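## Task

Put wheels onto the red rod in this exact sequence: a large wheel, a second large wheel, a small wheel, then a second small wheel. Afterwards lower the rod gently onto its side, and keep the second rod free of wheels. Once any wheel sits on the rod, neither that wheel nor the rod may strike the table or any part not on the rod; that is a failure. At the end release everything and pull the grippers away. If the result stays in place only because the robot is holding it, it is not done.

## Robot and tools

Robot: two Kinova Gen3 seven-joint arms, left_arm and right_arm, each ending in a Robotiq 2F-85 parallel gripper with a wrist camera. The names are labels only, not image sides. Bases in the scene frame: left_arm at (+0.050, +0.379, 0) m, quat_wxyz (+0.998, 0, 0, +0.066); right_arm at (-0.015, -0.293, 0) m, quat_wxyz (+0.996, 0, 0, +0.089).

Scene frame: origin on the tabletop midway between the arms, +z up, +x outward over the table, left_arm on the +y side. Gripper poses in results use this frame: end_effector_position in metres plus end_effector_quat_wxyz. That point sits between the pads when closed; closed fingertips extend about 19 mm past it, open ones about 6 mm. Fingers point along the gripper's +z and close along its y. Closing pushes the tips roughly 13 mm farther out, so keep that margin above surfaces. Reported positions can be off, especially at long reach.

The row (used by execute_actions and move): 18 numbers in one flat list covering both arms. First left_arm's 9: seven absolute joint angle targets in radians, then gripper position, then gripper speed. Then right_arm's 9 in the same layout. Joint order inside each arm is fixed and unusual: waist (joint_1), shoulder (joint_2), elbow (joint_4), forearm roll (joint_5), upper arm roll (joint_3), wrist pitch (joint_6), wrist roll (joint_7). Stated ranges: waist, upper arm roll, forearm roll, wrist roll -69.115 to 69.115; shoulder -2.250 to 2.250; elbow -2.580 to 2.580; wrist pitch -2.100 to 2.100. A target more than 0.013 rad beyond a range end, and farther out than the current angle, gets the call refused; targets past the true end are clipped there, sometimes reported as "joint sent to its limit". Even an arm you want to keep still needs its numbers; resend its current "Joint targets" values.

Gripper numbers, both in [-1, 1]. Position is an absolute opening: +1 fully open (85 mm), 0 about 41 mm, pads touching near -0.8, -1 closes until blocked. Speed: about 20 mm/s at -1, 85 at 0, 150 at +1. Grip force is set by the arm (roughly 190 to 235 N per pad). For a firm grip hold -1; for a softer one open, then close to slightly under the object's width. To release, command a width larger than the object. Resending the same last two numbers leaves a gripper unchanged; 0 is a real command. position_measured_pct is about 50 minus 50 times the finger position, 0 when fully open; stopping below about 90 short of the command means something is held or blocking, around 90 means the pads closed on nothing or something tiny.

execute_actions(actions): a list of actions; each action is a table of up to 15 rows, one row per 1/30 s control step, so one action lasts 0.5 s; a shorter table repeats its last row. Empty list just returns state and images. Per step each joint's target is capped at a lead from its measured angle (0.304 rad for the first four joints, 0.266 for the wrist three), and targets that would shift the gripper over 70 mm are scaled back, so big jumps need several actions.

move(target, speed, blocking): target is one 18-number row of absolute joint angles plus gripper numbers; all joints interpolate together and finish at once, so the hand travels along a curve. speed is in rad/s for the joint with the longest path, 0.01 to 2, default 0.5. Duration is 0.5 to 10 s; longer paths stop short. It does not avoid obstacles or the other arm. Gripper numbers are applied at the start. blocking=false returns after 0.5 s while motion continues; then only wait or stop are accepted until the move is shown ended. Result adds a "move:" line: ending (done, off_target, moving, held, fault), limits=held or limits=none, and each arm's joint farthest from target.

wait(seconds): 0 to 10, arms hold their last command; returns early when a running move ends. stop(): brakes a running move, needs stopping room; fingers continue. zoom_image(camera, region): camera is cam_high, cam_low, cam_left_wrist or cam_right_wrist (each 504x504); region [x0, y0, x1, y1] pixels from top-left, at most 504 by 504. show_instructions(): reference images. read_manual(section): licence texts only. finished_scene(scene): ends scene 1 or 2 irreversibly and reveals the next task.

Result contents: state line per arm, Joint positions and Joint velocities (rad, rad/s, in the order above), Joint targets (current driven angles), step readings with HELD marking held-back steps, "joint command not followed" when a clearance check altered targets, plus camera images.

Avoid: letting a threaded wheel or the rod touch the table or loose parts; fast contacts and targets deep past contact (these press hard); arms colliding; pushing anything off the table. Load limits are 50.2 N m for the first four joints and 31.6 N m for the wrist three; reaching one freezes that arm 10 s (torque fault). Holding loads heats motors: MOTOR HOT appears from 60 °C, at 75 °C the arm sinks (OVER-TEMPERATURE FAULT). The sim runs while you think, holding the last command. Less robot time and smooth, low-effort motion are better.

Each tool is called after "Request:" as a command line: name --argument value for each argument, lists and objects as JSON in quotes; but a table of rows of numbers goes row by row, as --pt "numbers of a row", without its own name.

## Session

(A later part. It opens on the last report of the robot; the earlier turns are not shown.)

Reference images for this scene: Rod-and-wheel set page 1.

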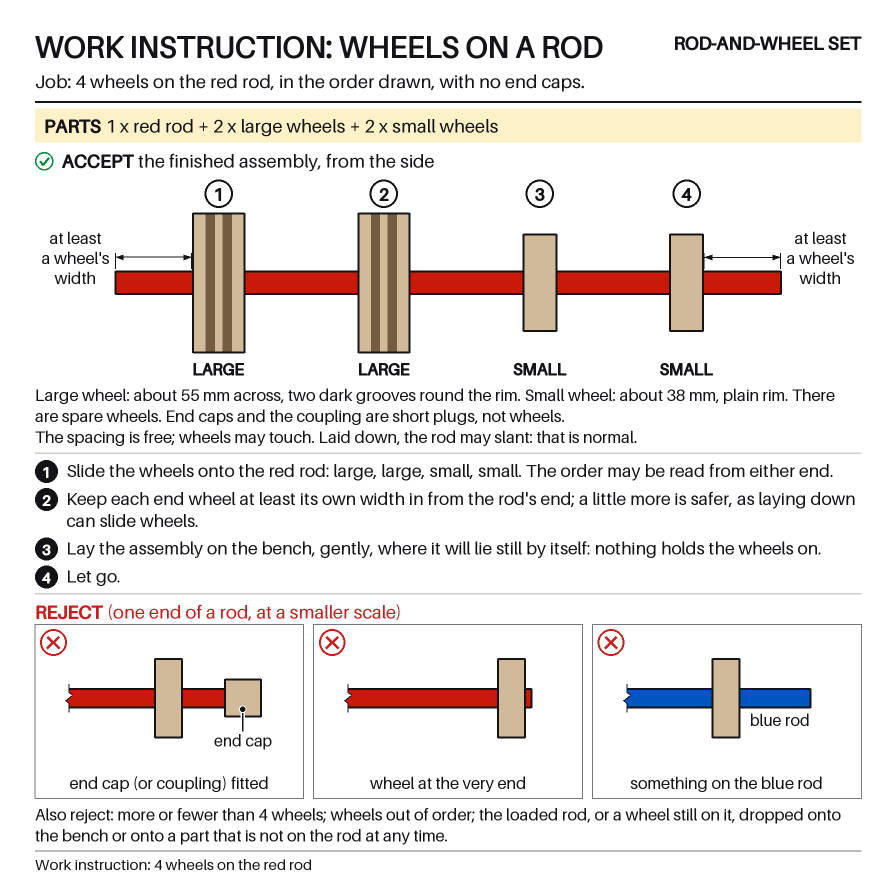

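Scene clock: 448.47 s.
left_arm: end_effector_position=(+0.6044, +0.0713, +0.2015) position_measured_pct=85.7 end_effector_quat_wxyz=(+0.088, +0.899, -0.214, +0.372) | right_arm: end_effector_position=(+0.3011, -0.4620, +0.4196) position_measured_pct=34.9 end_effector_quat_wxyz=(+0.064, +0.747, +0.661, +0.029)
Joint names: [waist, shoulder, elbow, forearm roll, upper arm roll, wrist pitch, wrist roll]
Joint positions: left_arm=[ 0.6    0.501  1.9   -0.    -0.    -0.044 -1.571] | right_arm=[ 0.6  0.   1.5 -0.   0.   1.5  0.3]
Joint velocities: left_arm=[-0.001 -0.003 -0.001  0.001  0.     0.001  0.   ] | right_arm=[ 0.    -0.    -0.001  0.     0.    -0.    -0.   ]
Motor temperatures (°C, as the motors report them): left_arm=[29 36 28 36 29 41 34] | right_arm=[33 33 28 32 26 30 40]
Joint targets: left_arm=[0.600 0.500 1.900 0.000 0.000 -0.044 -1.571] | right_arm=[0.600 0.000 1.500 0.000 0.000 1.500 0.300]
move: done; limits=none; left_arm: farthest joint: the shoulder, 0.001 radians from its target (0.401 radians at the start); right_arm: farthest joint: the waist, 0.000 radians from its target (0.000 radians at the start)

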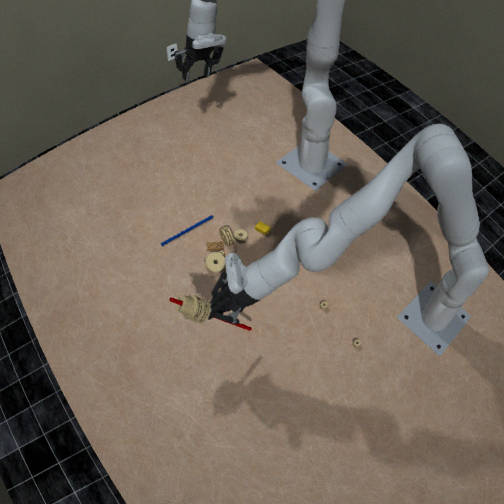

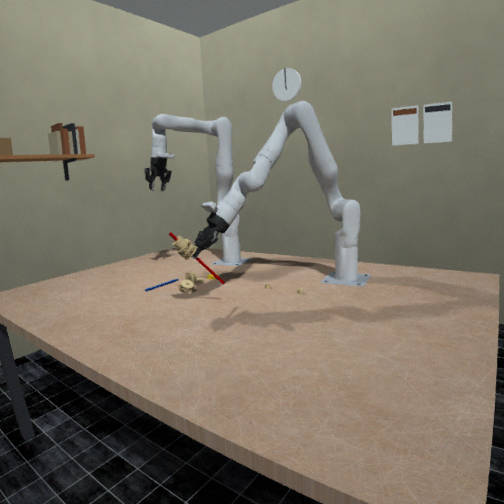

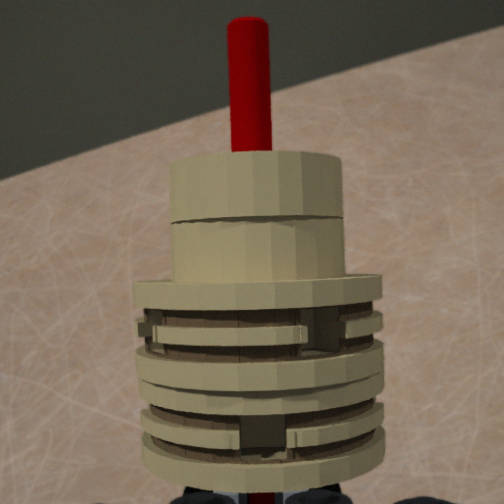

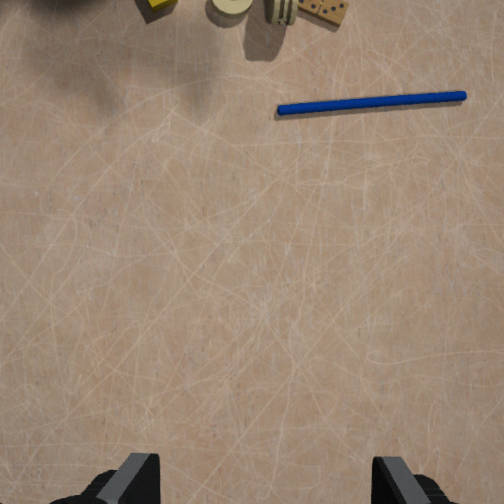

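Request:
move --target '[0.6,0.6149,1.7186,0,0,0.72,-1.571,-1,-0.5,0.6,0.0,1.5,0,0,1.5,0.3,0.3,-0.8]' --speed 0.3

Request:
move --target '[0.6,0.6942,1.7545,0,0,0.655,-1.571,-1,-0.5,0.6,0.0,1.5,0,0,1.5,0.3,0.3,-0.8]' --speed 0.05

Scene clock: 453.10 s.
left_arm: end_effector_position=(+0.4822, +0.1331, +0.1009) position_measured_pct=85.7 end_effector_quat_wxyz=(+0.010, +0.972, -0.231, +0.042) | right_arm: end_effector_position=(+0.3011, -0.4620, +0.4196) position_measured_pct=34.9 end_effector_quat_wxyz=(+0.064, +0.747, +0.661, +0.029)
Joint names: [waist, shoulder, elbow, forearm roll, upper arm roll, wrist pitch, wrist roll]
Joint positions: left_arm=[ 0.6    0.615  1.719 -0.    -0.     0.72  -1.571] | right_arm=[0.6 0.  1.5 0.  0.  1.5 0.3]
Joint velocities: left_arm=[-0.002  0.001 -0.001  0.001 -0.     0.001  0.001] | right_arm=[ 0.  0. -0.  0. -0. -0.  0.]
Motor temperatures (°C, as the motors report them): left_arm=[29 36 28 36 29 41 34] | right_arm=[33 33 28 32 26 30 40]
Joint targets: left_arm=[0.600 0.615 1.719 0.000 0.000 0.720 -1.571] | right_arm=[0.600 0.000 1.500 0.000 0.000 1.500 0.300]
move: done; limits=none; left_arm: farthest joint: the waist, 0.000 radians from its target (0.000 radians at the start); right_arm: farthest joint: the waist, 0.000 radians from its target (0.000 radians at the start)

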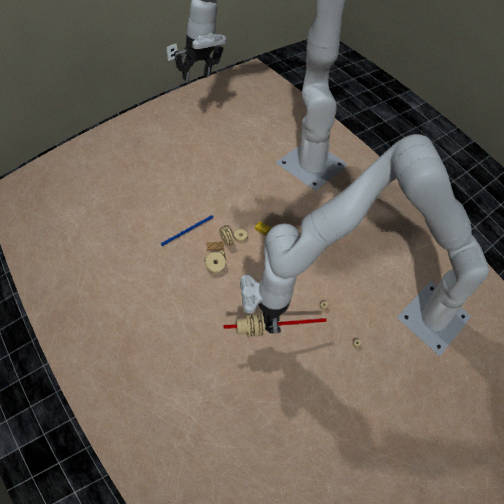

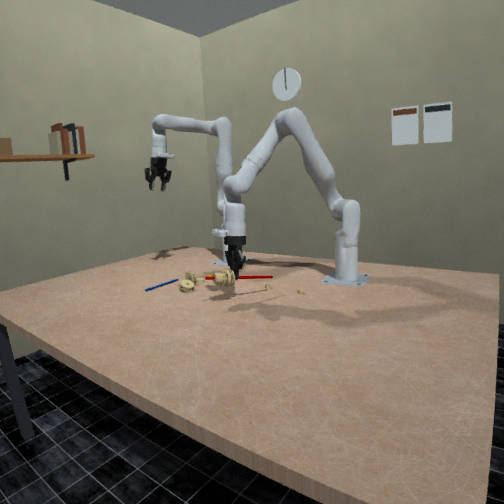

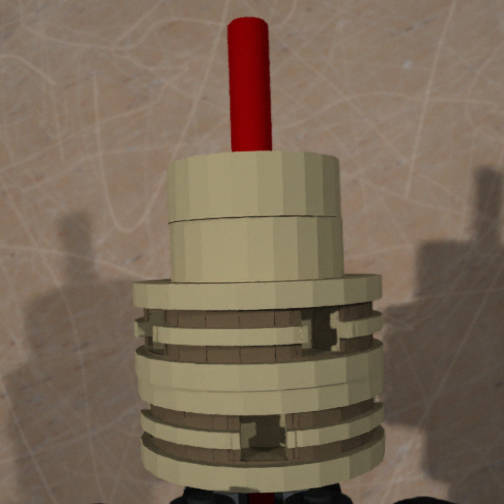

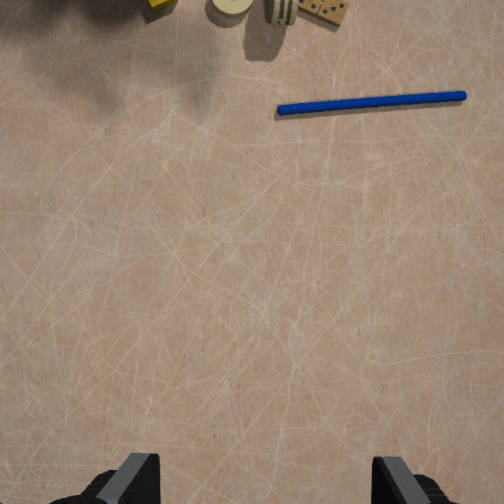

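Scene clock: 454.93 s.
left_arm: end_effector_position=(+0.4683, +0.1401, +0.0550) position_measured_pct=85.7 end_effector_quat_wxyz=(+0.004, +0.973, -0.232, +0.018) | right_arm: end_effector_position=(+0.3011, -0.4620, +0.4196) position_measured_pct=34.9 end_effector_quat_wxyz=(+0.064, +0.747, +0.661, +0.029)
Joint names: [waist, shoulder, elbow, forearm roll, upper arm roll, wrist pitch, wrist roll]
Joint positions: left_arm=[ 0.6    0.695  1.755  0.    -0.     0.655 -1.571] | right_arm=[0.6 0.  1.5 0.  0.  1.5 0.3]
Joint velocities: left_arm=[ 0.     0.003 -0.     0.002  0.    -0.001 -0.   ] | right_arm=[ 0.     0.     0.001  0.     0.    -0.     0.   ]
Motor temperatures (°C, as the motors report them): left_arm=[29 36 28 36 29 41 34] | right_arm=[33 33 28 32 26 30 40]
Joint targets: left_arm=[0.600 0.694 1.754 0.000 0.000 0.655 -1.571] | right_arm=[0.600 0.000 1.500 0.000 0.000 1.500 0.300]
move: done; limits=none; left_arm: farthest joint: the waist, 0.000 radians from its target (0.000 radians at the start); right_arm: farthest joint: the waist, 0.000 radians from its target (0.000 radians at the start)

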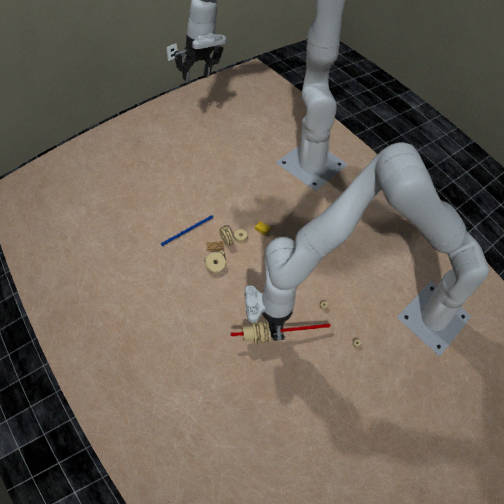

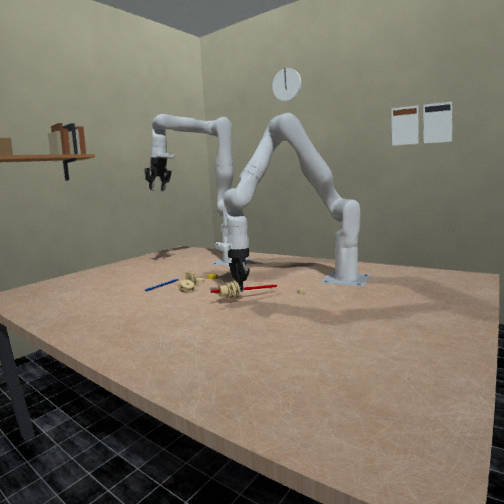

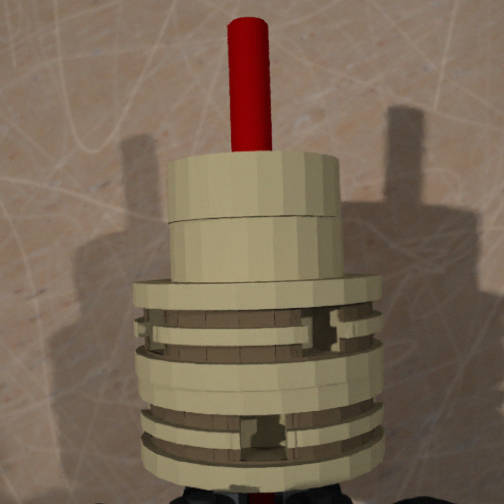

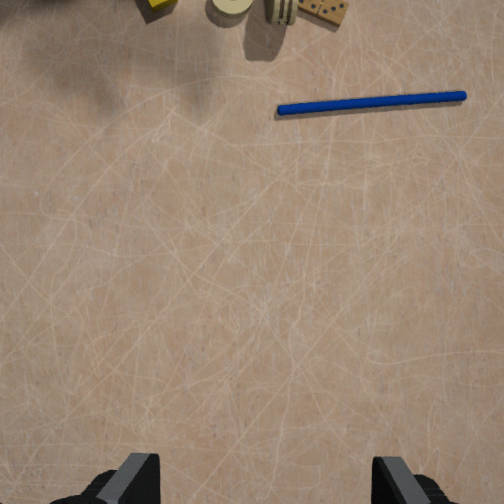

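Request:
zoom_image --camera "cam_low" --region '[195,250,315,320]'

Request:
zoom_image --camera "cam_high" --region '[215,280,375,370]'

Region (195, 250, 315, 320) of cam_low's 504x504 image, scaled by 4.200, with more detail than that image has; it fills the top 294 rows of this view, and the rest is white.

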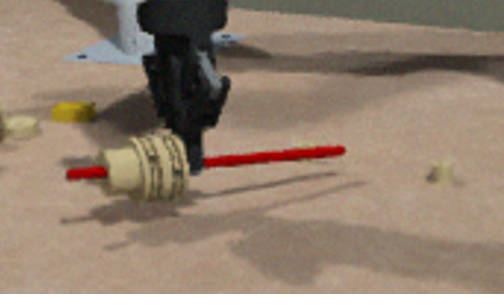

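Region (215, 280, 375, 370) of cam_high's 504x504 image, scaled by 3.150, with more detail than that image has; it fills the top 284 rows of this view, and the rest is white.

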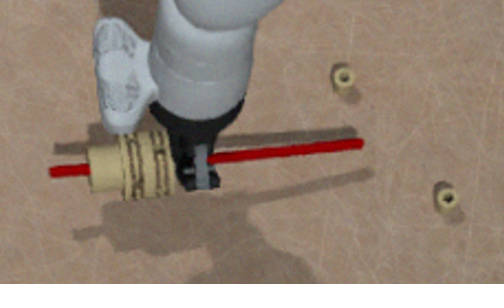

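Request:
move --target '[0.6,0.7130,1.7604,0,0,0.6303,-1.571,-1,-0.5,0.6,0.0,1.5,0,0,1.5,0.3,0.3,-0.8]' --speed 0.012

Request:
zoom_image --camera "cam_low" --region '[200,260,290,310]'

Scene clock: 461.30 s.
left_arm: end_effector_position=(+0.4683, +0.1401, +0.0450) position_measured_pct=85.7 end_effector_quat_wxyz=(+0.004, +0.973, -0.232, +0.018) | right_arm: end_effector_position=(+0.3011, -0.4620, +0.4196) position_measured_pct=34.9 end_effector_quat_wxyz=(+0.064, +0.747, +0.661, +0.029)
Joint names: [waist, shoulder, elbow, forearm roll, upper arm roll, wrist pitch, wrist roll]
Joint positions: left_arm=[ 0.6    0.713  1.761 -0.    -0.     0.63  -1.571] | right_arm=[0.6 0.  1.5 0.  0.  1.5 0.3]
Joint velocities: left_arm=[ 0.     0.001  0.    -0.     0.    -0.     0.   ] | right_arm=[-0.     0.     0.001  0.     0.    -0.     0.   ]
Motor temperatures (°C, as the motors report them): left_arm=[29 36 28 36 29 41 34] | right_arm=[33 33 28 32 26 30 40]
Joint targets: left_arm=[0.600 0.713 1.760 0.000 0.000 0.630 -1.571] | right_arm=[0.600 0.000 1.500 0.000 0.000 1.500 0.300]
move: done; limits=none; left_arm: farthest joint: the waist, 0.000 radians from its target (0.000 radians at the start); right_arm: farthest joint: the waist, 0.000 radians from its target (0.000 radians at the start)

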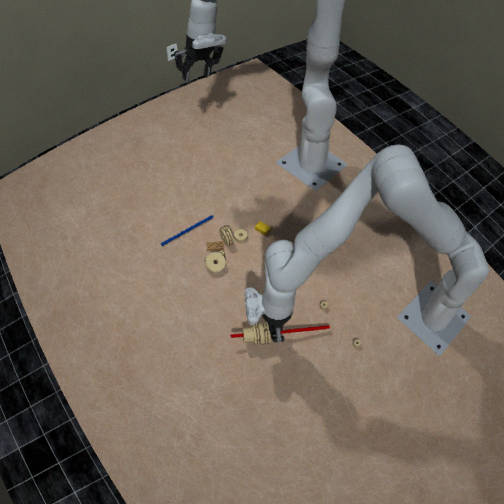

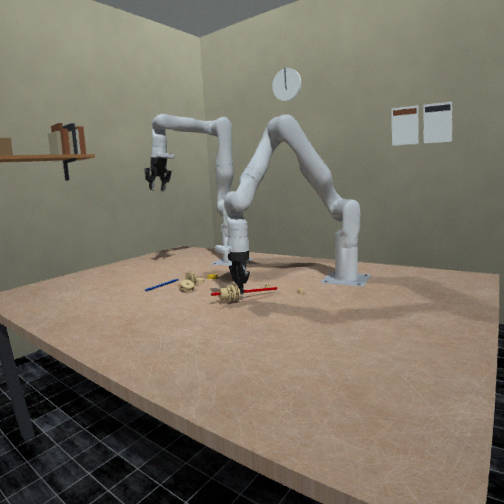

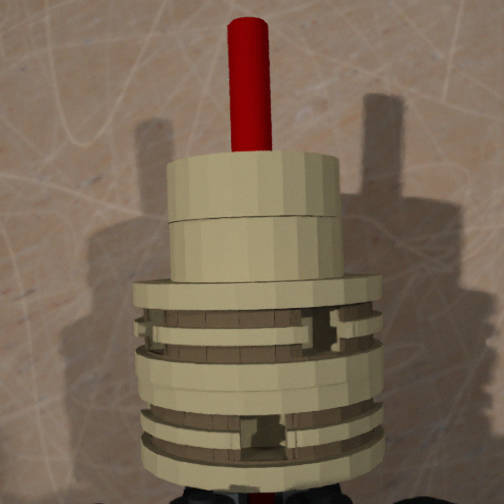

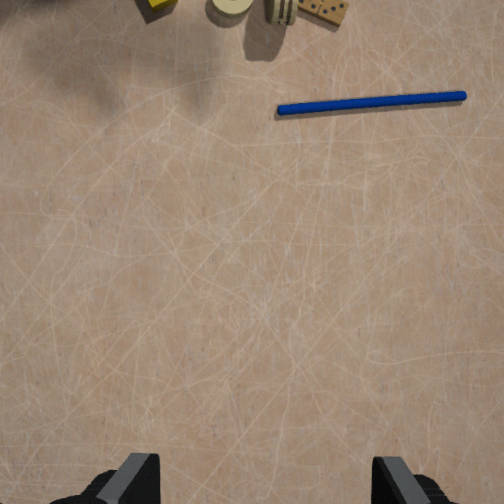

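Region (200, 260, 290, 310) of cam_low's 504x504 image, scaled by 5.600, with more detail than that image has.

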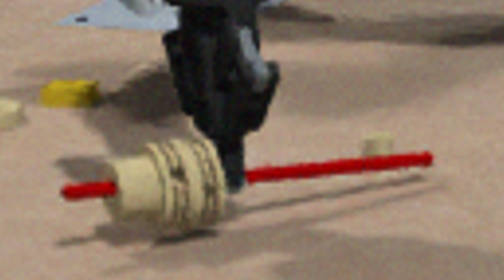

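Request:
move --target '[0.6,0.7224,1.7634,0,0,0.6180,-1.571,-1,-0.5,0.6,0.0,1.5,0,0,1.5,0.3,0.3,-0.8]' --speed 0.01

Request:
zoom_image --camera "cam_low" --region '[200,260,290,310]'

Scene clock: 464.63 s.
left_arm: end_effector_position=(+0.4682, +0.1401, +0.0399) position_measured_pct=85.7 end_effector_quat_wxyz=(+0.004, +0.973, -0.232, +0.018) | right_arm: end_effector_position=(+0.3011, -0.4620, +0.4196) position_measured_pct=34.9 end_effector_quat_wxyz=(+0.064, +0.747, +0.661, +0.029)
Joint names: [waist, shoulder, elbow, forearm roll, upper arm roll, wrist pitch, wrist roll]
Joint positions: left_arm=[ 0.6    0.723  1.764 -0.    -0.     0.618 -1.571] | right_arm=[0.6 0.  1.5 0.  0.  1.5 0.3]
Joint velocities: left_arm=[-0.001 -0.    -0.     0.     0.001  0.     0.001] | right_arm=[ 0.  0.  0.  0.  0. -0.  0.]
Motor temperatures (°C, as the motors report them): left_arm=[29 36 28 36 29 41 34] | right_arm=[33 33 28 32 26 30 40]
Joint targets: left_arm=[0.600 0.722 1.763 0.000 0.000 0.618 -1.571] | right_arm=[0.600 0.000 1.500 0.000 0.000 1.500 0.300]
move: done; limits=none; left_arm: farthest joint: the shoulder, 0.001 radians from its target (0.009 radians at the start); right_arm: farthest joint: the waist, 0.000 radians from its target (0.000 radians at the start)

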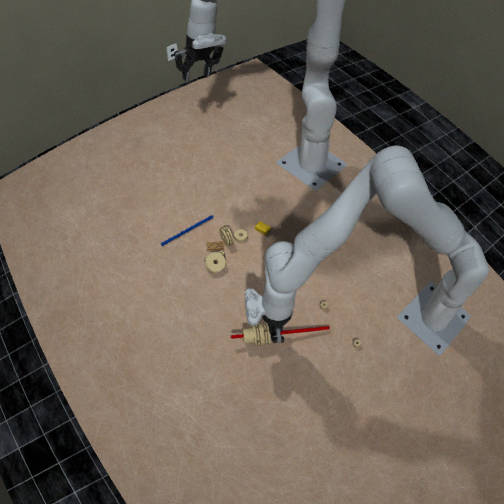

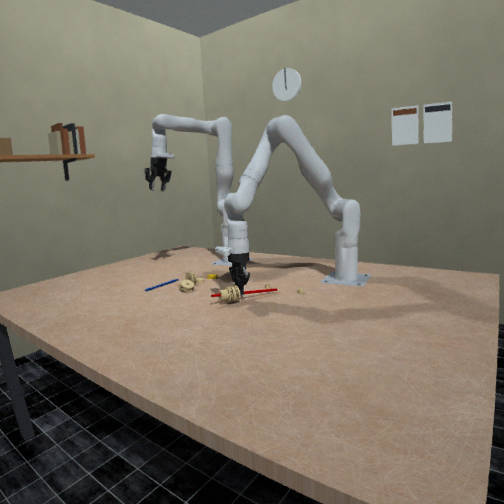

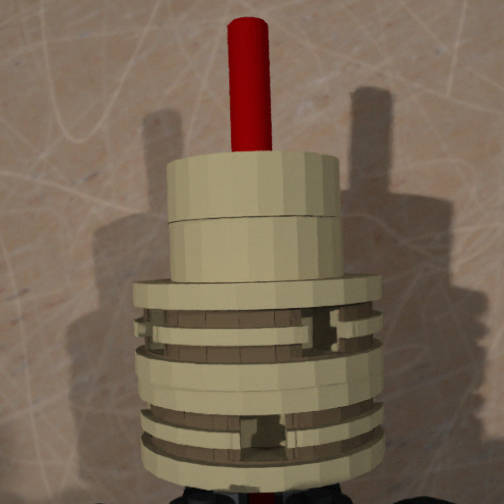

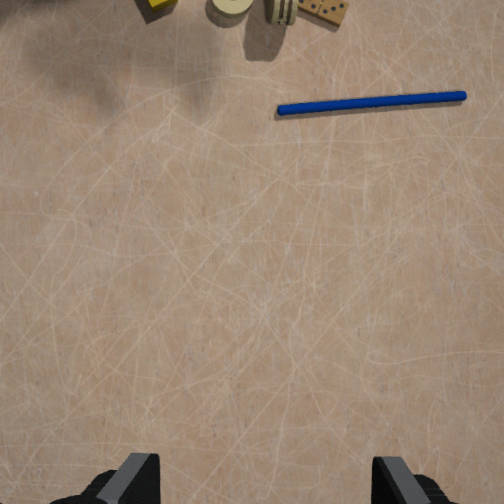

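Region (200, 260, 290, 310) of cam_low's 504x504 image, scaled by 5.600, with more detail than that image has.

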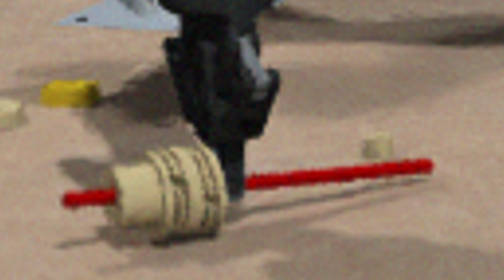

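Request:
move --target '[0.6,0.7299,1.7658,0,0,0.6081,-1.571,-1,-0.5,0.6,0.0,1.5,0,0,1.5,0.3,0.3,-0.8]' --speed 0.01

Request:
zoom_image --camera "cam_low" --region '[200,260,290,310]'

Scene clock: 468.07 s.
left_arm: end_effector_position=(+0.4682, +0.1402, +0.0361) position_measured_pct=85.7 end_effector_quat_wxyz=(+0.004, +0.973, -0.232, +0.018) | right_arm: end_effector_position=(+0.3011, -0.4620, +0.4196) position_measured_pct=34.9 end_effector_quat_wxyz=(+0.064, +0.747, +0.661, +0.029)
Joint names: [waist, shoulder, elbow, forearm roll, upper arm roll, wrist pitch, wrist roll]
Joint positions: left_arm=[ 0.6    0.73   1.766 -0.    -0.     0.608 -1.571] | right_arm=[ 0.6  0.   1.5  0.  -0.   1.5  0.3]
Joint velocities: left_arm=[ 0.001 -0.001 -0.    -0.001  0.    -0.     0.001] | right_arm=[-0.     0.     0.001 -0.     0.     0.     0.   ]
Motor temperatures (°C, as the motors report them): left_arm=[29 36 28 36 29 41 34] | right_arm=[33 33 28 32 26 30 40]
Joint targets: left_arm=[0.600 0.730 1.766 0.000 0.000 0.608 -1.571] | right_arm=[0.600 0.000 1.500 0.000 0.000 1.500 0.300]
move: done; limits=none; left_arm: farthest joint: the waist, 0.000 radians from its target (0.000 radians at the start); right_arm: farthest joint: the waist, 0.000 radians from its target (0.000 radians at the start)

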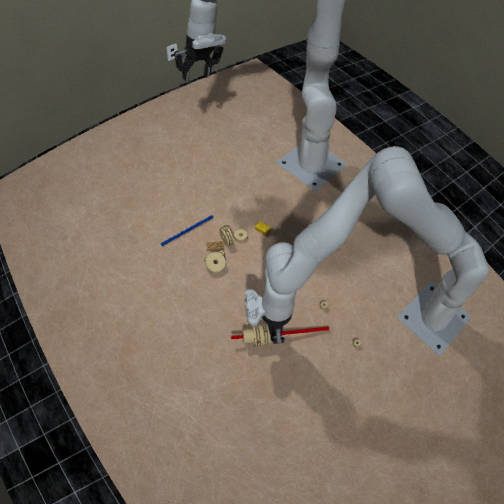

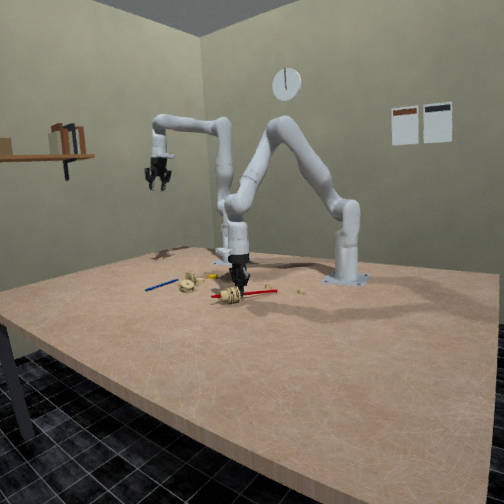

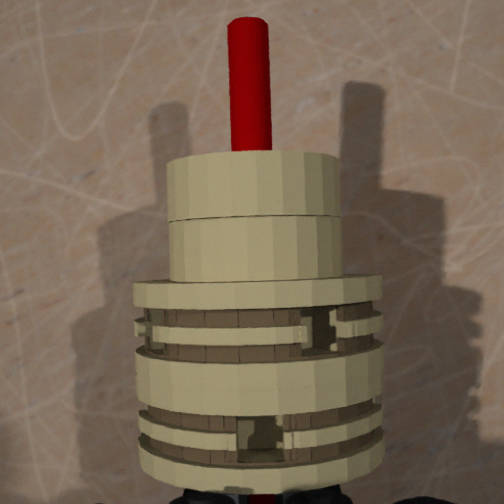

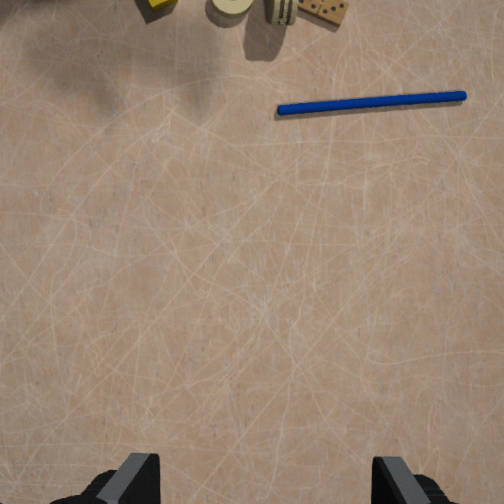

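Region (200, 260, 290, 310) of cam_low's 504x504 image, scaled by 5.600, with more detail than that image has.

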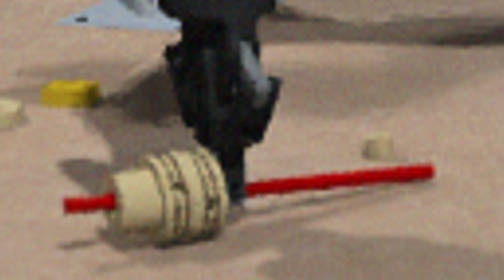

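Request:
move --target '[0.6,0.7330,1.7668,0,0,0.6040,-1.571,-1,-0.5,0.6,0.0,1.5,0,0,1.5,0.3,0.3,-0.8]' --speed 0.01

Scene clock: 470.57 s.
left_arm: end_effector_position=(+0.4688, +0.1400, +0.0354) position_measured_pct=85.7 end_effector_quat_wxyz=(+0.004, +0.973, -0.232, +0.019) | right_arm: end_effector_position=(+0.3011, -0.4620, +0.4196) position_measured_pct=34.9 end_effector_quat_wxyz=(+0.064, +0.747, +0.661, +0.029)
Joint names: [waist, shoulder, elbow, forearm roll, upper arm roll, wrist pitch, wrist roll]
Joint positions: left_arm=[ 0.6    0.732  1.766 -0.    -0.     0.604 -1.571] | right_arm=[0.6 0.  1.5 0.  0.  1.5 0.3]
Joint velocities: left_arm=[ 0.     0.002  0.    -0.    -0.    -0.     0.   ] | right_arm=[-0.  0. -0. -0.  0. -0.  0.]
Motor temperatures (°C, as the motors report them): left_arm=[29 36 28 36 29 41 34] | right_arm=[33 33 28 32 26 30 40]
Joint targets: left_arm=[0.600 0.733 1.767 0.000 0.000 0.604 -1.571] | right_arm=[0.600 0.000 1.500 0.000 0.000 1.500 0.300]
move: done; limits=none; left_arm: farthest joint: the shoulder, 0.001 radians from its target (0.003 radians at the start); right_arm: farthest joint: the waist, 0.000 radians from its target (0.000 radians at the start)

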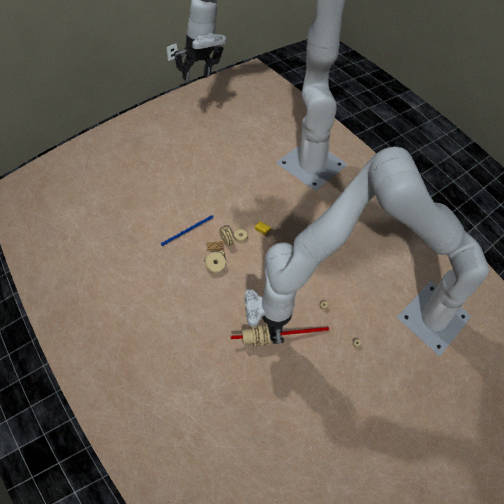

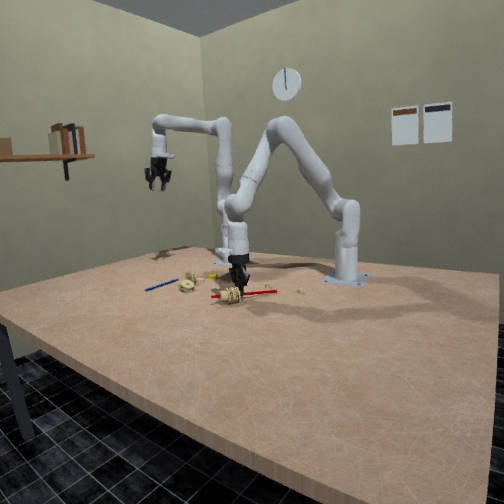

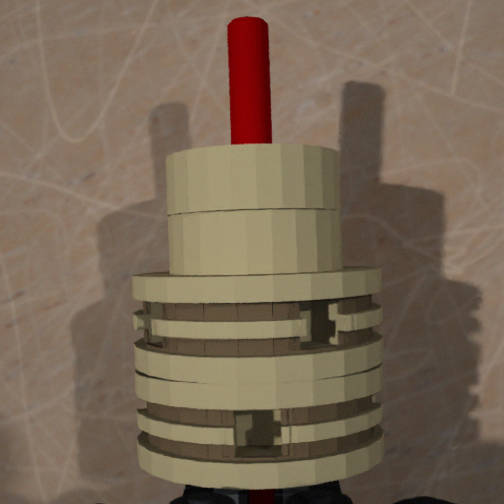

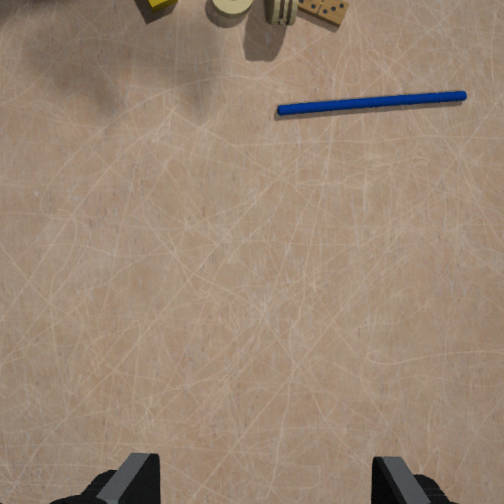

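Request:
move --target '[0.6,0.7305,1.7660,0,0,0.6073,-1.571,-0.72,-1,0.6,0.0,1.5,0,0,1.5,0.3,0.3,-0.8]' --speed 0.01

Request:
zoom_image --camera "cam_low" --region '[200,260,290,310]'

Scene clock: 475.90 s.
left_arm: end_effector_position=(+0.4682, +0.1401, +0.0358) position_measured_pct=84.9 end_effector_quat_wxyz=(+0.004, +0.973, -0.232, +0.018) | right_arm: end_effector_position=(+0.3011, -0.4620, +0.4196) position_measured_pct=34.9 end_effector_quat_wxyz=(+0.064, +0.747, +0.661, +0.029)
Joint names: [waist, shoulder, elbow, forearm roll, upper arm roll, wrist pitch, wrist roll]
Joint positions: left_arm=[ 0.6    0.731  1.766 -0.    -0.     0.607 -1.571] | right_arm=[0.6 0.  1.5 0.  0.  1.5 0.3]
Joint velocities: left_arm=[-0.    -0.001 -0.    -0.001 -0.    -0.001  0.   ] | right_arm=[ 0.     0.    -0.002 -0.    -0.     0.    -0.   ]
Motor temperatures (°C, as the motors report them): left_arm=[29 36 28 36 29 41 34] | right_arm=[33 33 28 32 26 30 40]
Joint targets: left_arm=[0.600 0.731 1.766 0.000 0.000 0.607 -1.571] | right_arm=[0.600 0.000 1.500 0.000 0.000 1.500 0.300]
move: done; limits=none; left_arm: farthest joint: the waist, 0.000 radians from its target (0.000 radians at the start); right_arm: farthest joint: the waist, 0.000 radians from its target (0.000 radians at the start)

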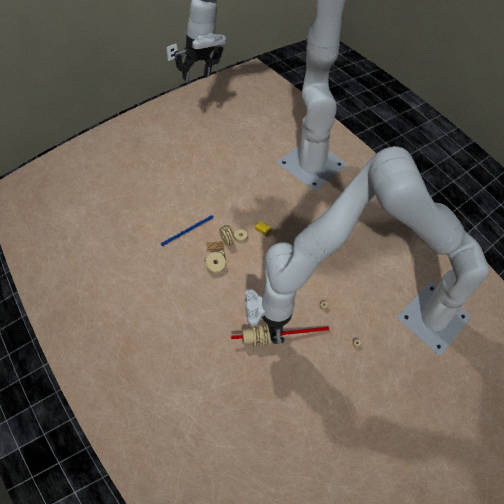

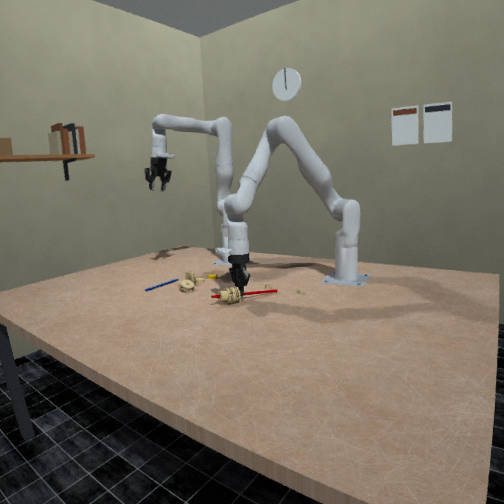

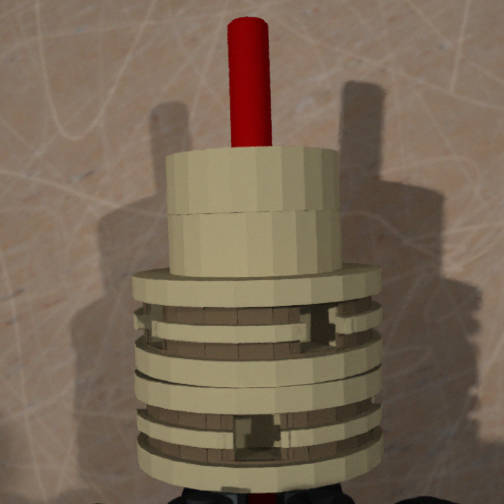

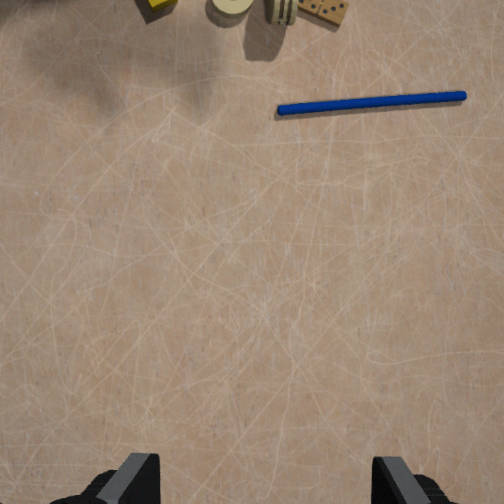

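Region (200, 260, 290, 310) of cam_low's 504x504 image, scaled by 5.600, with more detail than that image has.

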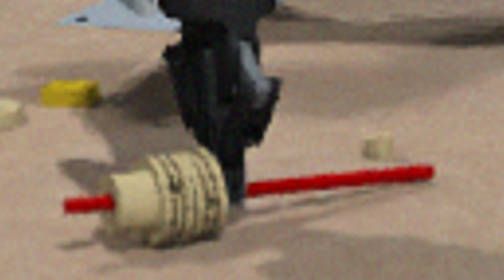

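Request:
move --target '[0.6,0.7305,1.7660,0,0,0.6073,-1.571,0,-0.8,0.6,0.0,1.5,0,0,1.5,0.3,0.3,-0.8]' --speed 0.01

Request:
zoom_image --camera "cam_low" --region '[200,260,290,310]'

Scene clock: 478.63 s.
left_arm: end_effector_position=(+0.4683, +0.1401, +0.0359) position_measured_pct=50.0 end_effector_quat_wxyz=(+0.004, +0.973, -0.232, +0.018) | right_arm: end_effector_position=(+0.3011, -0.4620, +0.4196) position_measured_pct=34.9 end_effector_quat_wxyz=(+0.064, +0.747, +0.661, +0.029)
Joint names: [waist, shoulder, elbow, forearm roll, upper arm roll, wrist pitch, wrist roll]
Joint positions: left_arm=[ 0.6    0.73   1.766 -0.     0.     0.607 -1.571] | right_arm=[0.6 0.  1.5 0.  0.  1.5 0.3]
Joint velocities: left_arm=[ 0.     0.001  0.    -0.     0.    -0.     0.   ] | right_arm=[ 0. -0. -0.  0.  0. -0. -0.]
Motor temperatures (°C, as the motors report them): left_arm=[29 36 28 36 29 41 34] | right_arm=[33 33 28 32 26 30 40]
Joint targets: left_arm=[0.600 0.731 1.766 0.000 0.000 0.607 -1.571] | right_arm=[0.600 0.000 1.500 0.000 0.000 1.500 0.300]
move: done; limits=none; left_arm: farthest joint: the waist, 0.000 radians from its target (0.000 radians at the start); right_arm: farthest joint: the waist, 0.000 radians from its target (0.000 radians at the start)

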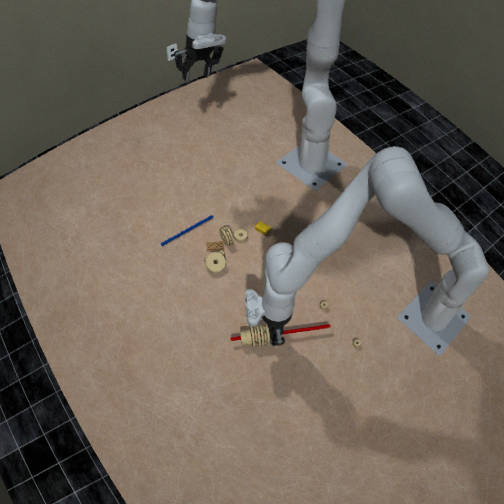

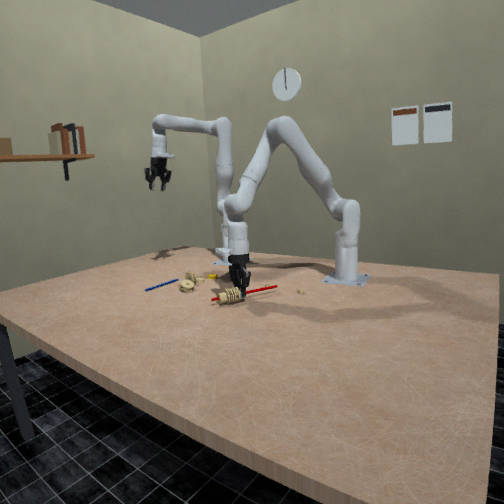

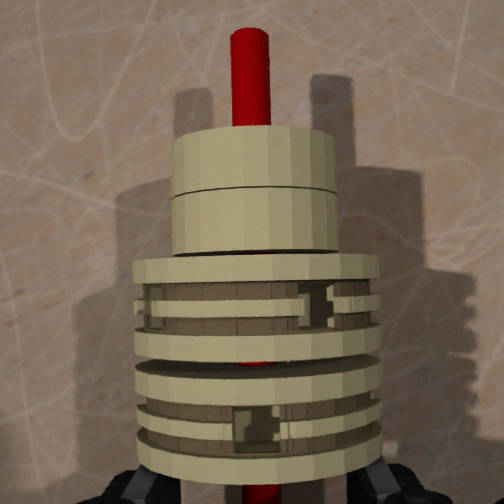

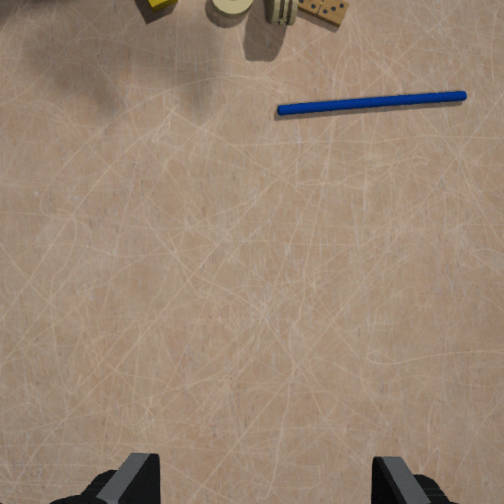

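Region (200, 260, 290, 310) of cam_low's 504x504 image, scaled by 5.600, with more detail than that image has.

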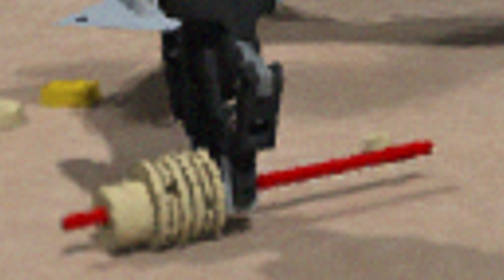

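Request:
move --target '[0.6,0.6149,1.7186,0,0,0.8081,-1.571,0,-0.8,0.6,0.0,1.5,0,0,1.5,0.3,0.3,-0.8]' --speed 0.2

Request:
move --target '[0.2,0.2,1.5,0,0,1.44,-1.571,0,-0.8,0.6,0.0,1.5,0,0,1.5,0.3,0.3,-0.8]' --speed 0.7

Request:
zoom_image --camera "cam_high" --region '[215,290,345,370]'

Request:
zoom_image --camera "cam_low" --region '[200,260,290,310]'

Scene clock: 482.53 s.
left_arm: end_effector_position=(+0.4580, +0.1453, +0.0999) position_measured_pct=50.0 end_effector_quat_wxyz=(-0.000, +0.973, -0.232, -0.000) | right_arm: end_effector_position=(+0.3011, -0.4620, +0.4196) position_measured_pct=34.9 end_effector_quat_wxyz=(+0.064, +0.747, +0.661, +0.029)
Joint names: [waist, shoulder, elbow, forearm roll, upper arm roll, wrist pitch, wrist roll]
Joint positions: left_arm=[ 0.6    0.615  1.719 -0.     0.     0.808 -1.571] | right_arm=[0.6 0.  1.5 0.  0.  1.5 0.3]
Joint velocities: left_arm=[ 0.    -0.002  0.     0.001 -0.    -0.001 -0.001] | right_arm=[ 0.    -0.    -0.001  0.    -0.     0.    -0.   ]
Motor temperatures (°C, as the motors report them): left_arm=[29 36 28 36 29 41 34] | right_arm=[33 33 28 32 26 30 40]
Joint targets: left_arm=[0.600 0.615 1.719 0.000 0.000 0.808 -1.571] | right_arm=[0.600 0.000 1.500 0.000 0.000 1.500 0.300]
move: done; limits=none; left_arm: farthest joint: the waist, 0.000 radians from its target (0.000 radians at the start); right_arm: farthest joint: the waist, 0.000 radians from its target (0.000 radians at the start)

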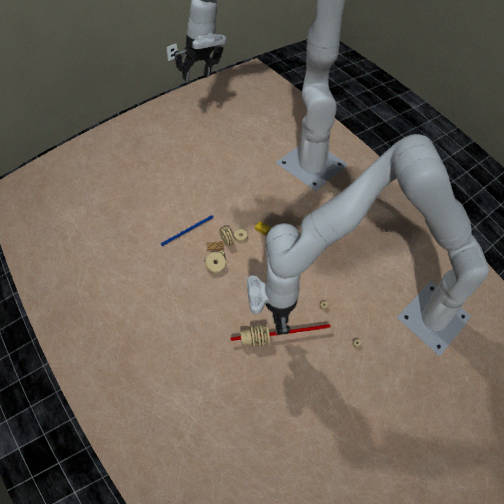

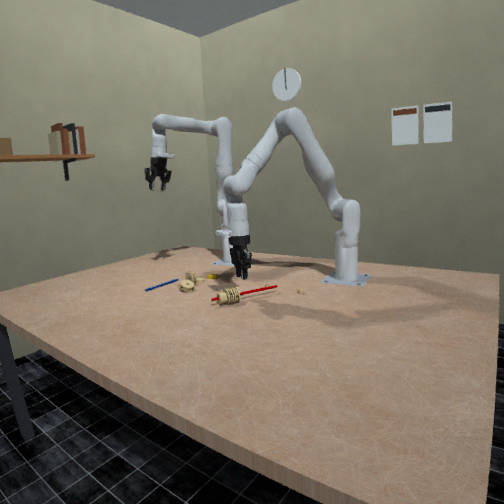

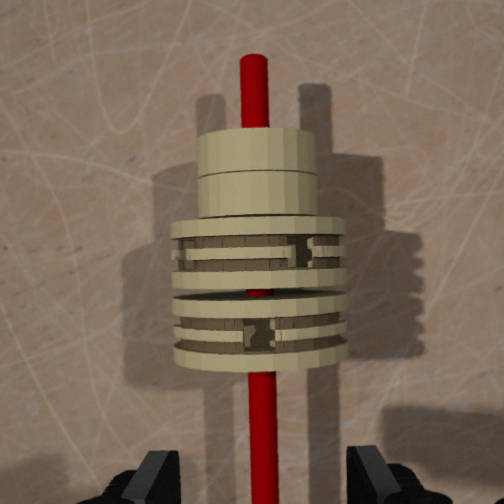

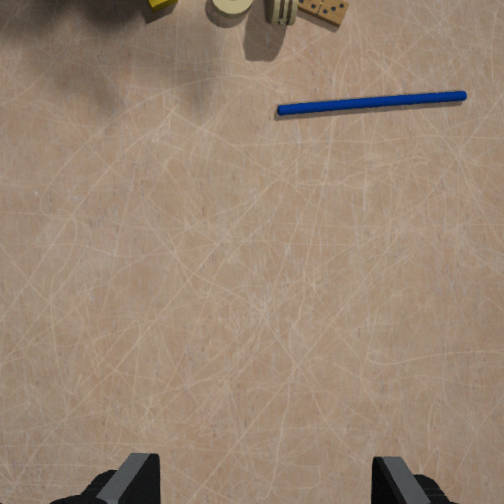

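Scene clock: 484.03 s.
left_arm: end_effector_position=(+0.4429, +0.3276, +0.3453) position_measured_pct=50.0 end_effector_quat_wxyz=(+0.000, +0.999, -0.034, +0.001) | right_arm: end_effector_position=(+0.3011, -0.4620, +0.4196) position_measured_pct=34.9 end_effector_quat_wxyz=(+0.064, +0.747, +0.661, +0.029)
Joint names: [waist, shoulder, elbow, forearm roll, upper arm roll, wrist pitch, wrist roll]
Joint positions: left_arm=[ 0.2    0.2    1.5   -0.    -0.     1.44  -1.571] | right_arm=[0.6 0.  1.5 0.  0.  1.5 0.3]
Joint velocities: left_arm=[-0.003 -0.002  0.     0.001 -0.    -0.     0.   ] | right_arm=[ 0.    -0.    -0.001 -0.     0.    -0.    -0.   ]
Motor temperatures (°C, as the motors report them): left_arm=[29 36 28 36 29 41 34] | right_arm=[33 33 28 32 26 30 40]
Joint targets: left_arm=[0.200 0.200 1.500 0.000 0.000 1.440 -1.571] | right_arm=[0.600 0.000 1.500 0.000 0.000 1.500 0.300]
move: done; limits=none; left_arm: farthest joint: the waist, 0.000 radians from its target (0.400 radians at the start); right_arm: farthest joint: the waist, 0.000 radians from its target (0.000 radians at the start)

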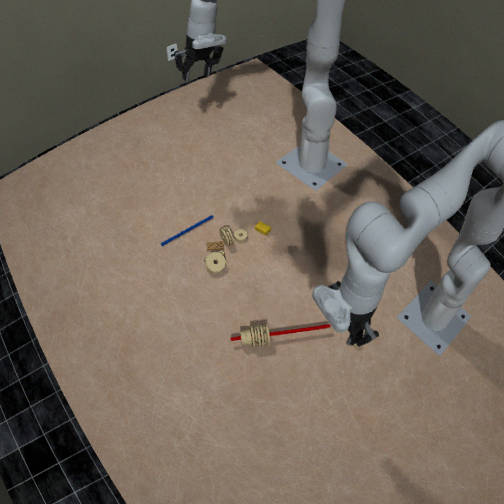

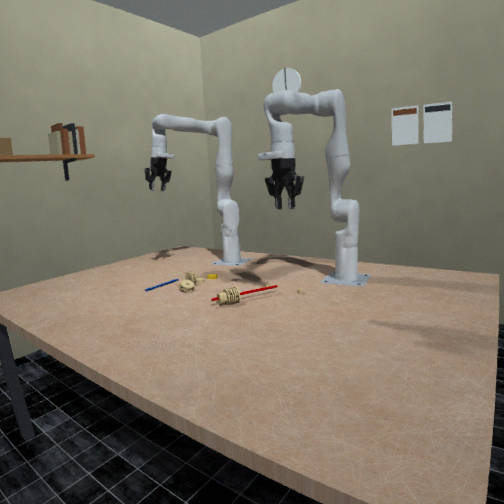

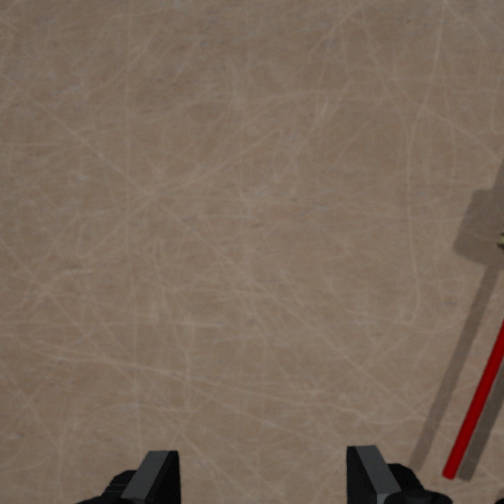

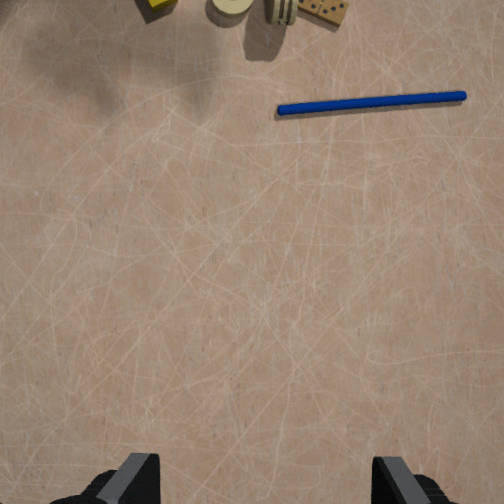

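Region (215, 290, 345, 370) of cam_high's 504x504 image, scaled by 3.877, with more detail than that image has; it fills the top 310 rows of this view, and the rest is white.

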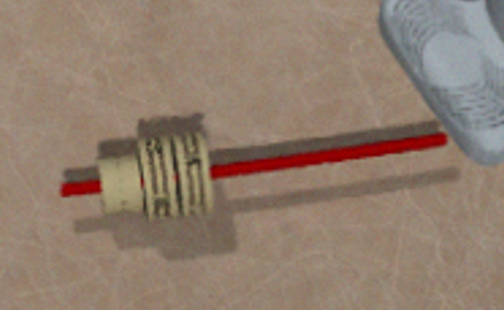

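Region (200, 260, 290, 310) of cam_low's 504x504 image, scaled by 5.600, with more detail than that image has.

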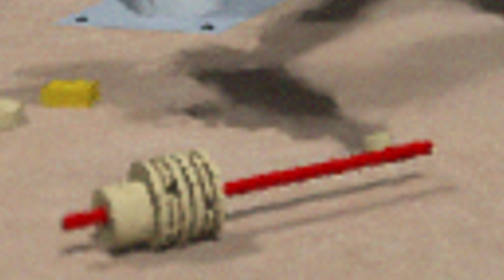

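Request:
finished_scene --scene 2

The scene is finished: the task was done.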